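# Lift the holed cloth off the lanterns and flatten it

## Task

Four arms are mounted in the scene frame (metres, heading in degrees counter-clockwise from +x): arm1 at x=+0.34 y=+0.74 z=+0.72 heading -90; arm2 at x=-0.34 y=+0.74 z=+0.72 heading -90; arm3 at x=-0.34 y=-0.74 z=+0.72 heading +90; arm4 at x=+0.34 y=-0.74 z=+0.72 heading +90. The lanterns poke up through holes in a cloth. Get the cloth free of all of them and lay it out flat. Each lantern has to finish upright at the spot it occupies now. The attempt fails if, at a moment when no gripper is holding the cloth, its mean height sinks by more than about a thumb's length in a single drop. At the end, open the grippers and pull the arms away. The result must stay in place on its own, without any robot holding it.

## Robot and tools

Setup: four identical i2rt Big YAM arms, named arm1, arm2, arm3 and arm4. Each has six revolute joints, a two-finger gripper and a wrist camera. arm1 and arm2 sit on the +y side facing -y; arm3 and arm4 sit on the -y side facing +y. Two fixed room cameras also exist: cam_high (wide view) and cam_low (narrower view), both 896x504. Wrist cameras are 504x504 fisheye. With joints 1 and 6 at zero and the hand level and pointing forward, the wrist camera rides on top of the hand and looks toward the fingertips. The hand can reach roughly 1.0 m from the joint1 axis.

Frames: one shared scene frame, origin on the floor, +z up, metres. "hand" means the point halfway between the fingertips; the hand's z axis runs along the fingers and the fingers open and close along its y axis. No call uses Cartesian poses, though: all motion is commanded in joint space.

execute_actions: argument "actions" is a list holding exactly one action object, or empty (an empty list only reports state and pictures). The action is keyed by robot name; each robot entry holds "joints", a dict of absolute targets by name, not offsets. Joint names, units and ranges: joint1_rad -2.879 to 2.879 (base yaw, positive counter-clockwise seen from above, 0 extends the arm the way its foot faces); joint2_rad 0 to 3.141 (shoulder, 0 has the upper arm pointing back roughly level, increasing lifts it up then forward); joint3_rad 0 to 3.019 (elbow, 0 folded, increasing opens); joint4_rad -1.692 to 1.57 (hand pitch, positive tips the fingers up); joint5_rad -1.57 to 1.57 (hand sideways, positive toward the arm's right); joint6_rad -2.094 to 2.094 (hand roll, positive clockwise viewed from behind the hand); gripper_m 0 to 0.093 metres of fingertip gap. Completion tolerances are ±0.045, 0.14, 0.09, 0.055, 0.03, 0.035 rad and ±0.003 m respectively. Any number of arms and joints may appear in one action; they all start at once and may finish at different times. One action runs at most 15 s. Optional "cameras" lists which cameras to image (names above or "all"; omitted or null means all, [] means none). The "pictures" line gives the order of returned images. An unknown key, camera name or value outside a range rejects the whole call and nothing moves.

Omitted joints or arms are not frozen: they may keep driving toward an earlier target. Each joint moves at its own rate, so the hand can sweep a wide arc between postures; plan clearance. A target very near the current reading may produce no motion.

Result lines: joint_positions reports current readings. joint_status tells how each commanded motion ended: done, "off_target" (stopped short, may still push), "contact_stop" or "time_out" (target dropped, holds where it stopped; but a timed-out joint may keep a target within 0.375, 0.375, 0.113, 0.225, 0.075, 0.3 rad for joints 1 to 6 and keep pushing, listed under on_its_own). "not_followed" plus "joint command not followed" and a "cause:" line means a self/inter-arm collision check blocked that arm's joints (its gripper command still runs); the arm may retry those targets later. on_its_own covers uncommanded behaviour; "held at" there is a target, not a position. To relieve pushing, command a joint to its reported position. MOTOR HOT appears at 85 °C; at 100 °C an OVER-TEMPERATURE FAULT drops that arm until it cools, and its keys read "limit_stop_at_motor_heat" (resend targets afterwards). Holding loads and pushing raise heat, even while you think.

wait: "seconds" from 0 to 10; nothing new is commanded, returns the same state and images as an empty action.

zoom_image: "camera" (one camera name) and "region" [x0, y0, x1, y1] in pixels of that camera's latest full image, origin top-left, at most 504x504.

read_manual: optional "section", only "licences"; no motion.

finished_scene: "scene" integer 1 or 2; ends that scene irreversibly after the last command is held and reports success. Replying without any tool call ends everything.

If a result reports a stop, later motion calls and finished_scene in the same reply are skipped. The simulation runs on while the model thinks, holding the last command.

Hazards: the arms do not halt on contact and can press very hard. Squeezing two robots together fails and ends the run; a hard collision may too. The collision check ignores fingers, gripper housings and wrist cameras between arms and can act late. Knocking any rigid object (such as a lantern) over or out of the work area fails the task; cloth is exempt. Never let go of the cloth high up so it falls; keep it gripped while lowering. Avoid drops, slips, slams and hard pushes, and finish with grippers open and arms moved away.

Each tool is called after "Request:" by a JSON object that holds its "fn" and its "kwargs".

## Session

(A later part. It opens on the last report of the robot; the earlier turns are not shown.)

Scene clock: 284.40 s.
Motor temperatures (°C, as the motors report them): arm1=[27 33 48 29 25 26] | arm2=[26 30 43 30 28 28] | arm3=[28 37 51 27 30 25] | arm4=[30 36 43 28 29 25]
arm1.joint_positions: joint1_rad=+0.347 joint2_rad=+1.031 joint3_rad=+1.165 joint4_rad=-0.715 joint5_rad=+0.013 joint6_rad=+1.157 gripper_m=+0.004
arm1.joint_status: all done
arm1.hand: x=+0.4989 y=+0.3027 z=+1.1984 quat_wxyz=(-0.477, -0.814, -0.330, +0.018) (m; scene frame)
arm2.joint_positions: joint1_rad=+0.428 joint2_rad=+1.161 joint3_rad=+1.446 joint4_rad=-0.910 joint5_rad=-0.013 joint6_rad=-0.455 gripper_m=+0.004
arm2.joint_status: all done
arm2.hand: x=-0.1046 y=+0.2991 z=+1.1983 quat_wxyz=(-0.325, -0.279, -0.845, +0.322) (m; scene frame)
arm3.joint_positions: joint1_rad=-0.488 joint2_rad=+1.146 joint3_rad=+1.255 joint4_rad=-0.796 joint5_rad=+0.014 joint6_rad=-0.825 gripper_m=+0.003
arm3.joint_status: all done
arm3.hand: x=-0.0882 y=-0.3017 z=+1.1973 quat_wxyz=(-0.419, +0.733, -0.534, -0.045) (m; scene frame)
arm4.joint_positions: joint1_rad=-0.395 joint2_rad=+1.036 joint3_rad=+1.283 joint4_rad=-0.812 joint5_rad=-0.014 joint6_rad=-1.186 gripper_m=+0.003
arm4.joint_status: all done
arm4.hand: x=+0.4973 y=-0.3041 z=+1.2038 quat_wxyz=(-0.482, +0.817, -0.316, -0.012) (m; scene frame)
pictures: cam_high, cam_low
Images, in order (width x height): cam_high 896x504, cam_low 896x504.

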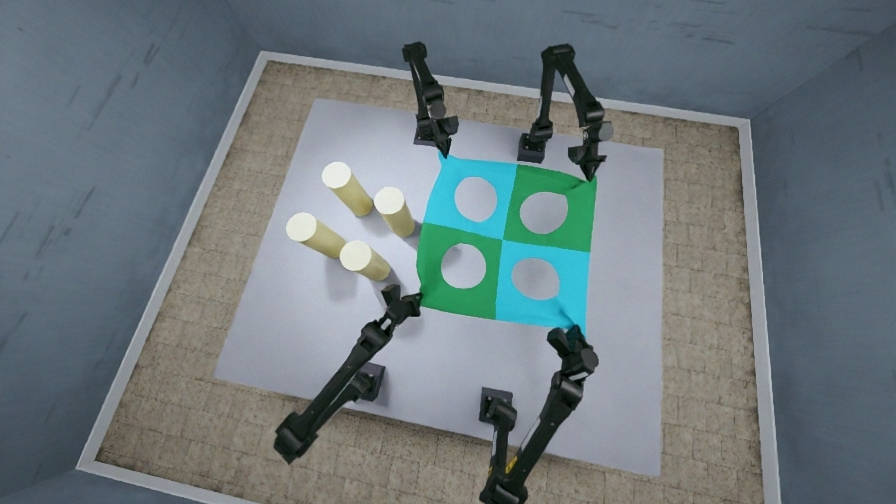

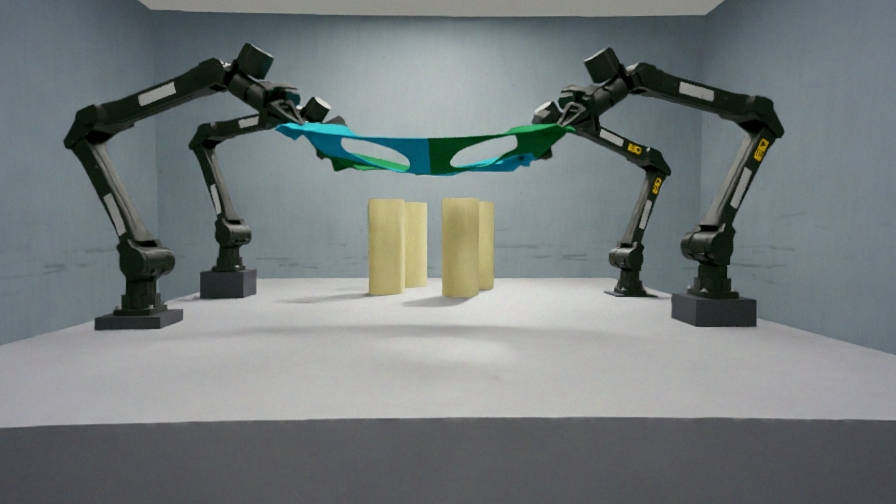

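Request:
{"fn": "execute_actions", "kwargs": {"actions": [{"arm1":{"joints":{"joint1_rad":0.375,"joint2_rad":1.285,"joint3_rad":0.965}},"arm2":{"joints":{"joint2_rad":1.335,"joint3_rad":1.18}},"arm3":{"joints":{"joint1_rad":-0.455,"joint2_rad":1.40,"joint3_rad":1.04,"joint4_rad":-0.73}},"arm4":{"joints":{"joint1_rad":-0.435,"joint2_rad":1.24,"joint3_rad":1.028}}}], "cameras": []}}

Request:
{"fn": "execute_actions", "kwargs": {"actions": [{"arm1":{"joints":{"joint2_rad":1.675,"joint3_rad":1.02}},"arm2":{"joints":{"joint2_rad":1.655,"joint3_rad":1.165}},"arm3":{"joints":{"joint2_rad":1.78,"joint3_rad":1.11}},"arm4":{"joints":{"joint2_rad":1.6,"joint3_rad":1.035}}}], "cameras": ["cam_low","cam_high"]}}

Scene clock: 318.50 s.
Motor temperatures (°C, as the motors report them): arm1=[27 32 48 29 26 26] | arm2=[26 31 46 30 28 28] | arm3=[28 36 52 27 30 25] | arm4=[30 35 43 28 30 25]
arm1.joint_positions: joint1_rad=+0.348 joint2_rad=+1.303 joint3_rad=+0.939 joint4_rad=-0.717 joint5_rad=+0.015 joint6_rad=+1.158 gripper_m=+0.004
arm1.joint_status: all done
arm1.hand: x=+0.4961 y=+0.3104 z=+0.9528 quat_wxyz=(-0.245, -0.898, -0.366, +0.014) (m; scene frame)
arm2.joint_positions: joint1_rad=+0.428 joint2_rad=+1.346 joint3_rad=+1.157 joint4_rad=-0.905 joint5_rad=-0.012 joint6_rad=-0.454 gripper_m=+0.004
arm2.joint_status: all done
arm2.hand: x=-0.1107 y=+0.3034 z=+0.9550 quat_wxyz=(-0.169, -0.308, -0.921, +0.168) (m; scene frame)
arm3.joint_positions: joint1_rad=-0.480 joint2_rad=+1.411 joint3_rad=+1.034 joint4_rad=-0.728 joint5_rad=+0.014 joint6_rad=-0.830 gripper_m=+0.003
arm3.joint_status: all done
arm3.hand: x=-0.0953 y=-0.3053 z=+0.9630 quat_wxyz=(-0.223, +0.793, -0.567, -0.021) (m; scene frame)
arm4.joint_positions: joint1_rad=-0.397 joint2_rad=+1.248 joint3_rad=+1.006 joint4_rad=-0.817 joint5_rad=-0.017 joint6_rad=-1.187 gripper_m=+0.003
arm4.joint_status: all done
arm4.hand: x=+0.4950 y=-0.3117 z=+0.9564 quat_wxyz=(-0.253, +0.902, -0.351, -0.011) (m; scene frame)
pictures: none
No camera images: the call's "cameras" was empty. Leave "cameras" out to get every camera's image.

Scene clock: 319.77 s.
Motor temperatures (°C, as the motors report them): arm1=[27 32 48 29 26 26] | arm2=[26 31 46 30 28 28] | arm3=[28 36 51 27 30 25] | arm4=[30 36 43 28 30 25]
arm1.joint_positions: joint1_rad=+0.348 joint2_rad=+1.690 joint3_rad=+0.987 joint4_rad=-0.717 joint5_rad=+0.017 joint6_rad=+1.158 gripper_m=+0.004
arm1.joint_status: all done
arm1.hand: x=+0.4970 y=+0.3067 z=+0.8008 quat_wxyz=(-0.078, -0.923, -0.378, +0.011) (m; scene frame)
arm2.joint_positions: joint1_rad=+0.428 joint2_rad=+1.665 joint3_rad=+1.157 joint4_rad=-0.903 joint5_rad=-0.012 joint6_rad=-0.454 gripper_m=+0.004
arm2.joint_status: all done
arm2.hand: x=-0.1094 y=+0.2964 z=+0.8029 quat_wxyz=(-0.058, -0.318, -0.944, +0.058) (m; scene frame)
arm3.joint_positions: joint1_rad=-0.480 joint2_rad=+1.798 joint3_rad=+1.088 joint4_rad=-0.725 joint5_rad=+0.014 joint6_rad=-0.830 gripper_m=+0.003
arm3.joint_status: all done
arm3.hand: x=-0.0957 y=-0.3052 z=+0.8000 quat_wxyz=(-0.061, +0.813, -0.580, -0.002) (m; scene frame)
arm4.joint_positions: joint1_rad=-0.399 joint2_rad=+1.617 joint3_rad=+1.006 joint4_rad=-0.817 joint5_rad=-0.018 joint6_rad=-1.187 gripper_m=+0.003
arm4.joint_status: all done
arm4.hand: x=+0.4950 y=-0.3140 z=+0.7949 quat_wxyz=(-0.072, +0.929, -0.364, -0.010) (m; scene frame)
pictures: cam_high, cam_low
Images, in order (width x height): cam_high 896x504, cam_low 896x504.

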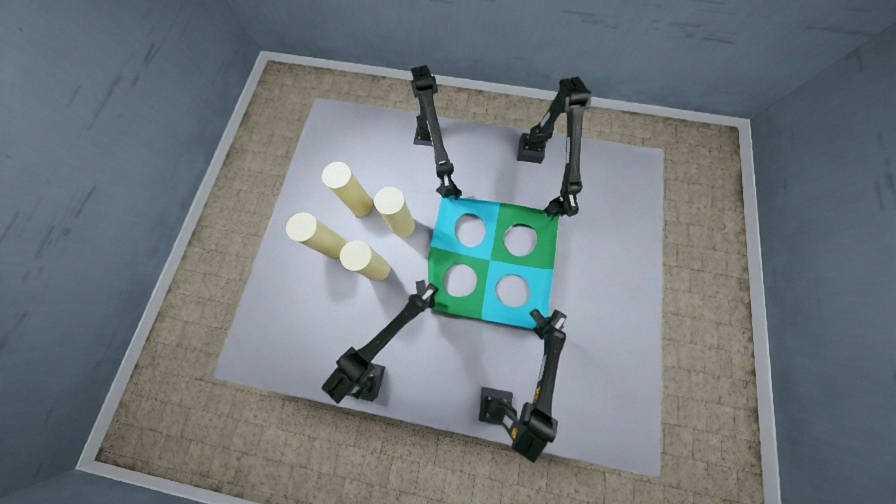

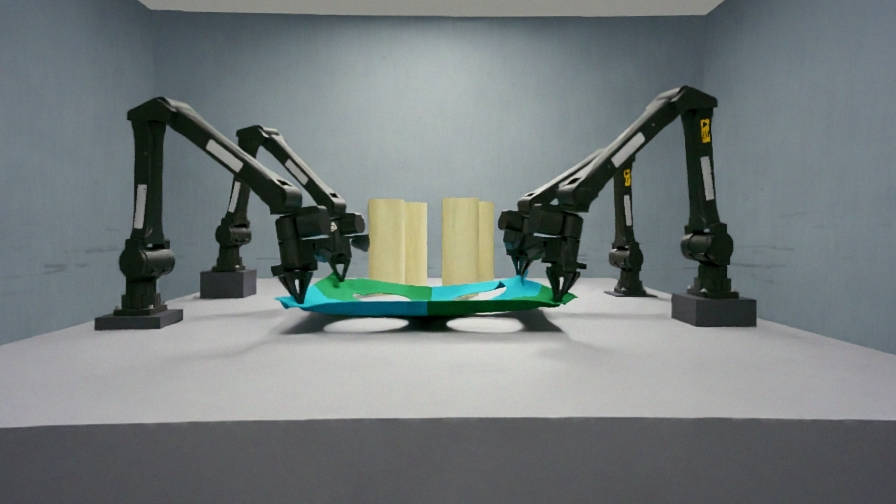

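Down onto the table with a light press.

Request:
{"fn": "execute_actions", "kwargs": {"actions": [{"arm1":{"joints":{"joint2_rad":1.91,"joint3_rad":1.065}},"arm2":{"joints":{"joint2_rad":1.87,"joint3_rad":1.2}},"arm3":{"joints":{"joint2_rad":2.0,"joint3_rad":1.155}},"arm4":{"joints":{"joint2_rad":1.83,"joint3_rad":1.08}}}], "cameras": []}}

Scene clock: 324.83 s.
Motor temperatures (°C, as the motors report them): arm1=[27 33 48 29 26 26] | arm2=[26 31 45 30 28 28] | arm3=[28 36 51 27 30 25] | arm4=[30 36 43 28 30 25]
arm1.joint_positions: joint1_rad=+0.349 joint2_rad=+1.887 joint3_rad=+1.056 joint4_rad=-0.718 joint5_rad=+0.016 joint6_rad=+1.158 gripper_m=+0.004
arm1.joint_status: all done
arm1.hand: x=+0.4990 y=+0.3022 z=+0.7339 quat_wxyz=(-0.014, -0.925, -0.379, +0.009) (m; scene frame)
arm2.joint_positions: joint1_rad=+0.428 joint2_rad=+1.841 joint3_rad=+1.198 joint4_rad=-0.903 joint5_rad=-0.013 joint6_rad=-0.454 gripper_m=+0.004
arm2.joint_status: all done
arm2.hand: x=-0.1092 y=+0.2940 z=+0.7325 quat_wxyz=(-0.010, -0.320, -0.947, +0.010) (m; scene frame)
arm3.joint_positions: joint1_rad=-0.480 joint2_rad=+1.968 joint3_rad=+1.161 joint4_rad=-0.724 joint5_rad=+0.013 joint6_rad=-0.830 gripper_m=+0.003
arm3.joint_status: all done
arm3.hand: x=-0.0925 y=-0.2984 z=+0.7399 quat_wxyz=(-0.013, +0.814, -0.580, +0.004) (m; scene frame)
arm4.joint_positions: joint1_rad=-0.407 joint2_rad=+1.796 joint3_rad=+1.068 joint4_rad=-0.817 joint5_rad=-0.017 joint6_rad=-1.187 gripper_m=+0.003
arm4.joint_status: all done
arm4.hand: x=+0.5019 y=-0.3071 z=+0.7359 quat_wxyz=(-0.013, +0.929, -0.369, -0.008) (m; scene frame)
pictures: none
No camera images: the call's "cameras" was empty. Leave "cameras" out to get every camera's image.

Request:
{"fn": "execute_actions", "kwargs": {"actions": [], "cameras": ["cam_high","cam_low"]}}

Scene clock: 344.03 s.
Motor temperatures (°C, as the motors report them): arm1=[27 33 44 29 26 26] | arm2=[26 32 42 30 28 28] | arm3=[28 37 47 27 31 25] | arm4=[30 36 41 28 30 25]
arm1.joint_positions: joint1_rad=+0.349 joint2_rad=+1.887 joint3_rad=+1.056 joint4_rad=-0.718 joint5_rad=+0.016 joint6_rad=+1.158 gripper_m=+0.004
arm1.joint_status: all done
arm1.hand: x=+0.4990 y=+0.3022 z=+0.7339 quat_wxyz=(-0.014, -0.925, -0.379, +0.009) (m; scene frame)
arm2.joint_positions: joint1_rad=+0.428 joint2_rad=+1.841 joint3_rad=+1.198 joint4_rad=-0.903 joint5_rad=-0.013 joint6_rad=-0.454 gripper_m=+0.004
arm2.joint_status: all done
arm2.hand: x=-0.1092 y=+0.2940 z=+0.7325 quat_wxyz=(-0.010, -0.320, -0.947, +0.010) (m; scene frame)
arm3.joint_positions: joint1_rad=-0.480 joint2_rad=+1.968 joint3_rad=+1.161 joint4_rad=-0.724 joint5_rad=+0.013 joint6_rad=-0.830 gripper_m=+0.003
arm3.joint_status: all done
arm3.hand: x=-0.0925 y=-0.2984 z=+0.7399 quat_wxyz=(-0.013, +0.814, -0.580, +0.004) (m; scene frame)
arm4.joint_positions: joint1_rad=-0.407 joint2_rad=+1.796 joint3_rad=+1.068 joint4_rad=-0.817 joint5_rad=-0.017 joint6_rad=-1.187 gripper_m=+0.003
arm4.joint_status: all done
arm4.hand: x=+0.5019 y=-0.3071 z=+0.7359 quat_wxyz=(-0.013, +0.929, -0.369, -0.008) (m; scene frame)
pictures: cam_high, cam_low
Images, in order (width x height): cam_high 896x504, cam_low 896x504.

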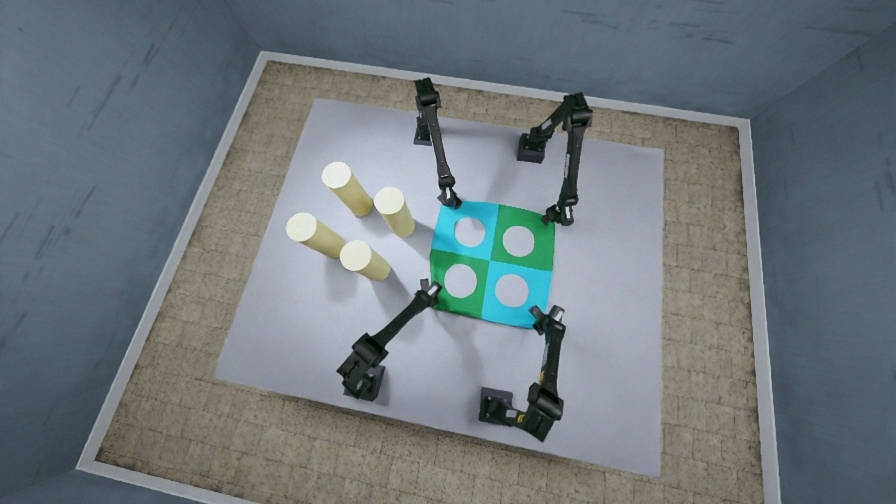

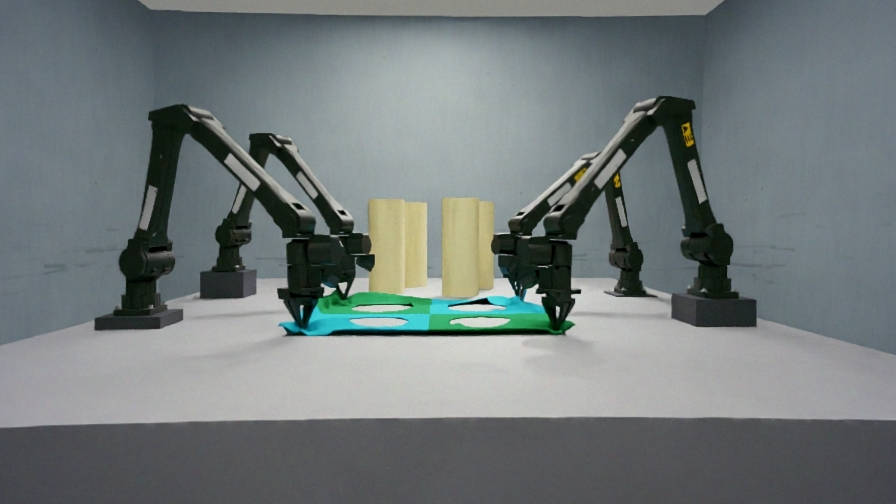

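Request:
{"fn": "execute_actions", "kwargs": {"actions": [{"arm1":{"joints":{"gripper_m":0.065,"joint2_rad":1.92,"joint3_rad":1.04}},"arm2":{"joints":{"gripper_m":0.065,"joint2_rad":1.87,"joint3_rad":1.17}},"arm3":{"joints":{"gripper_m":0.065,"joint2_rad":2.02,"joint3_rad":1.14}},"arm4":{"joints":{"gripper_m":0.065,"joint2_rad":1.84,"joint3_rad":1.06}}}], "cameras": ["cam_low"]}}

Request:
{"fn": "execute_actions", "kwargs": {"actions": [{"arm1":{"joints":{"joint2_rad":0.9,"joint3_rad":0.9,"joint4_rad":-1.2}},"arm2":{"joints":{"joint2_rad":0.9,"joint3_rad":1.0,"joint4_rad":-1.2}},"arm3":{"joints":{"joint2_rad":0.9,"joint3_rad":1.0,"joint4_rad":-1.2}},"arm4":{"joints":{"joint2_rad":0.9,"joint3_rad":0.9,"joint4_rad":-1.2}}}]}}

Scene clock: 354.03 s.
Motor temperatures (°C, as the motors report them): arm1=[27 34 43 29 26 26] | arm2=[26 32 41 29 28 28] | arm3=[28 37 47 27 31 25] | arm4=[30 36 41 28 30 25]
arm1.joint_positions: joint1_rad=+0.369 joint2_rad=+1.888 joint3_rad=+1.049 joint4_rad=-0.718 joint5_rad=+0.004 joint6_rad=+1.158 gripper_m=+0.065
arm1.joint_status: all done
arm1.hand: x=+0.5081 y=+0.3099 z=+0.7316 quat_wxyz=(-0.010, -0.921, -0.388, +0.003) (m; scene frame)
arm2.joint_positions: joint1_rad=+0.421 joint2_rad=+1.841 joint3_rad=+1.182 joint4_rad=-0.903 joint5_rad=-0.003 joint6_rad=-0.454 gripper_m=+0.065
arm2.joint_status: all done
arm2.hand: x=-0.1172 y=+0.2981 z=+0.7279 quat_wxyz=(-0.001, -0.324, -0.946, +0.008) (m; scene frame)
arm3.joint_positions: joint1_rad=-0.459 joint2_rad=+1.981 joint3_rad=+1.156 joint4_rad=-0.730 joint5_rad=+0.005 joint6_rad=-0.830 gripper_m=+0.065
arm3.joint_status: all done
arm3.hand: x=-0.1063 y=-0.2990 z=+0.7320 quat_wxyz=(+0.000, +0.821, -0.572, +0.001) (m; scene frame)
arm4.joint_positions: joint1_rad=-0.426 joint2_rad=+1.811 joint3_rad=+1.070 joint4_rad=-0.816 joint5_rad=-0.004 joint6_rad=-1.187 gripper_m=+0.065
arm4.joint_status: all done
arm4.hand: x=+0.5116 y=-0.3122 z=+0.7299 quat_wxyz=(-0.007, +0.926, -0.378, -0.002) (m; scene frame)
pictures: cam_low
Images, in order (width x height): cam_low 896x504.

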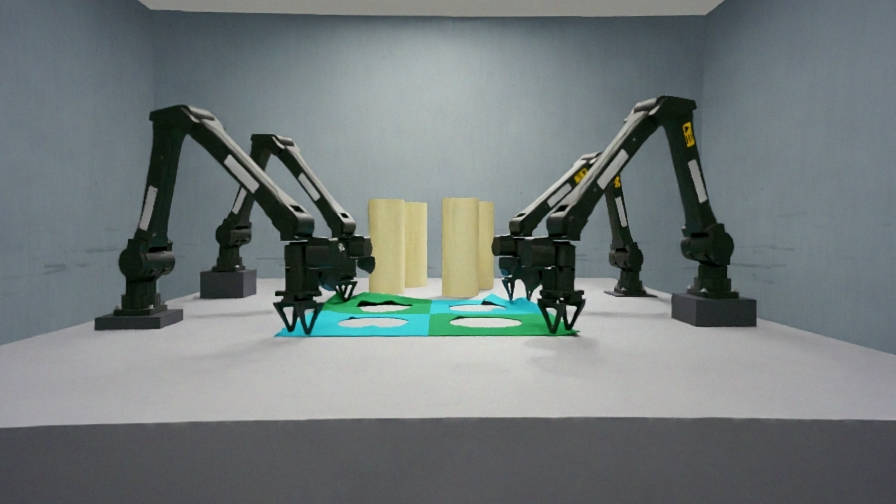

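Scene clock: 355.60 s.
Motor temperatures (°C, as the motors report them): arm1=[27 34 44 29 26 26] | arm2=[26 32 41 29 28 28] | arm3=[28 37 47 27 31 25] | arm4=[30 36 41 28 30 25]
arm1.joint_positions: joint1_rad=+0.369 joint2_rad=+0.904 joint3_rad=+0.881 joint4_rad=-1.191 joint5_rad=+0.002 joint6_rad=+1.161 gripper_m=+0.065
arm1.joint_status: all done
arm1.hand: x=+0.4501 y=+0.4549 z=+1.0225 quat_wxyz=(-0.181, -0.907, -0.381, +0.004) (m; scene frame)
arm2.joint_positions: joint1_rad=+0.420 joint2_rad=+0.899 joint3_rad=+0.982 joint4_rad=-1.188 joint5_rad=-0.001 joint6_rad=-0.454 gripper_m=+0.065
arm2.joint_status: all done
arm2.hand: x=-0.1865 y=+0.4462 z=+1.0108 quat_wxyz=(-0.161, -0.313, -0.921, +0.169) (m; scene frame)
arm3.joint_positions: joint1_rad=-0.459 joint2_rad=+0.900 joint3_rad=+0.989 joint4_rad=-1.189 joint5_rad=+0.004 joint6_rad=-0.830 gripper_m=+0.065
arm3.joint_status: all done
arm3.hand: x=-0.1795 y=-0.4424 z=+1.0947 quat_wxyz=(-0.224, +0.799, -0.557, -0.029) (m; scene frame)
arm4.joint_positions: joint1_rad=-0.426 joint2_rad=+0.900 joint3_rad=+0.887 joint4_rad=-1.187 joint5_rad=-0.003 joint6_rad=-1.188 gripper_m=+0.065
arm4.joint_status: all done
arm4.hand: x=+0.4535 y=-0.4528 z=+0.9868 quat_wxyz=(-0.185, +0.910, -0.371, -0.001) (m; scene frame)
pictures: arm1_cam_wrist, arm2_cam_wrist, arm3_cam_wrist, arm4_cam_wrist, cam_high, cam_low
Images, in order (width x height): arm1_cam_wrist 504x504, arm2_cam_wrist 504x504, arm3_cam_wrist 504x504, arm4_cam_wrist 504x504, cam_high 896x504, cam_low 896x504.

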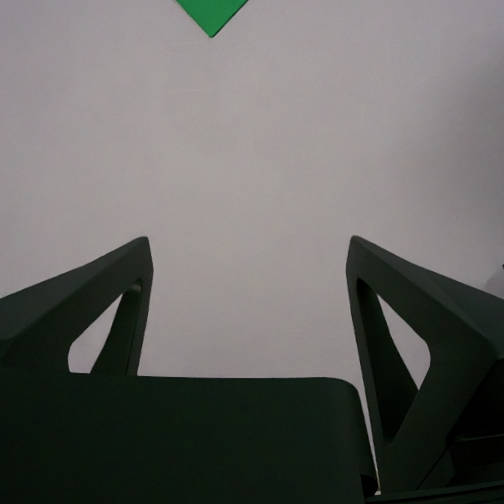

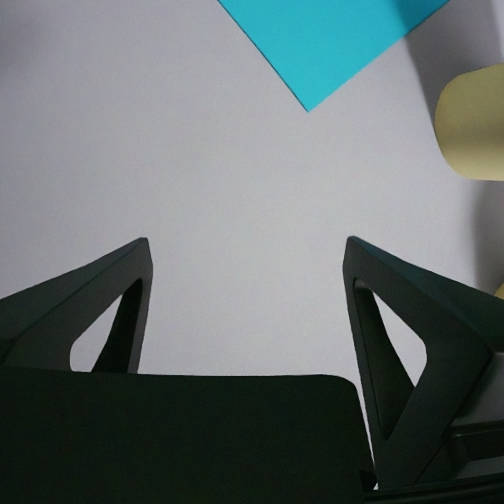

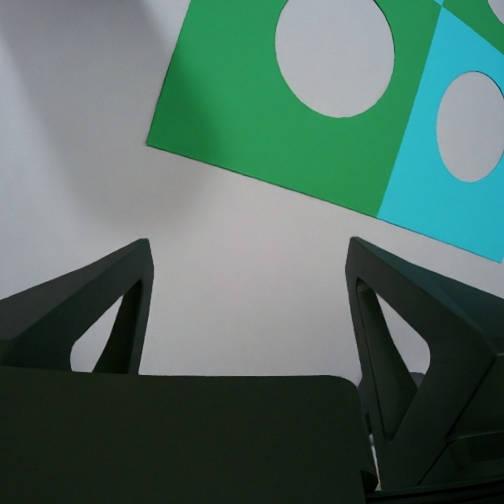

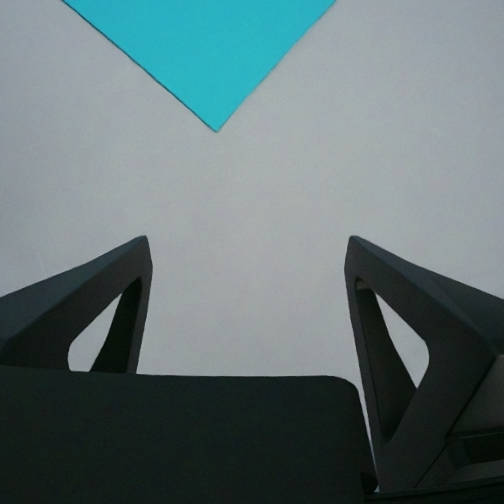

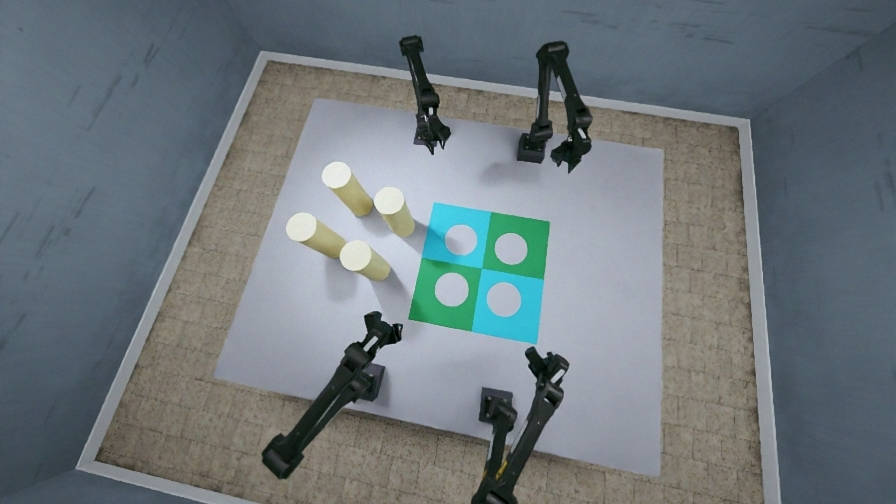

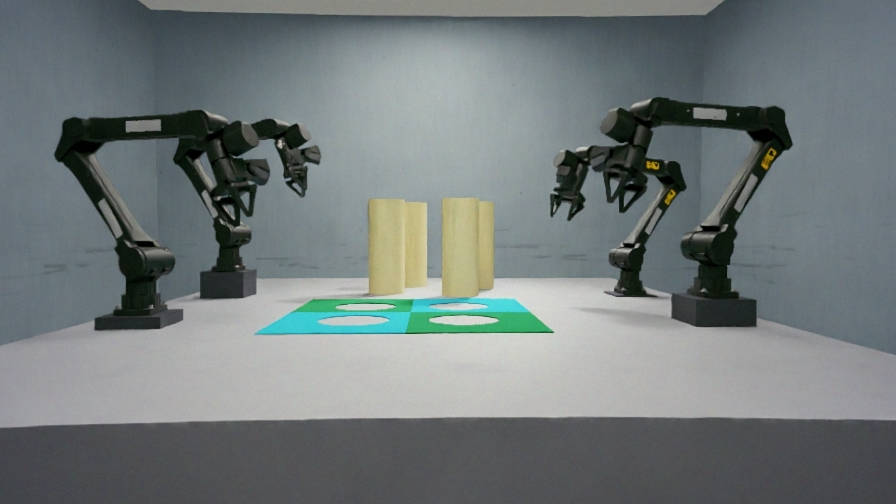

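The cloth is lying flat and clear of the lanterns, all four lanterns are still standing, and the arms have moved clear.

Request:
{"fn": "finished_scene", "kwargs": {"scene": 2}}

The scene is finished: the task was done.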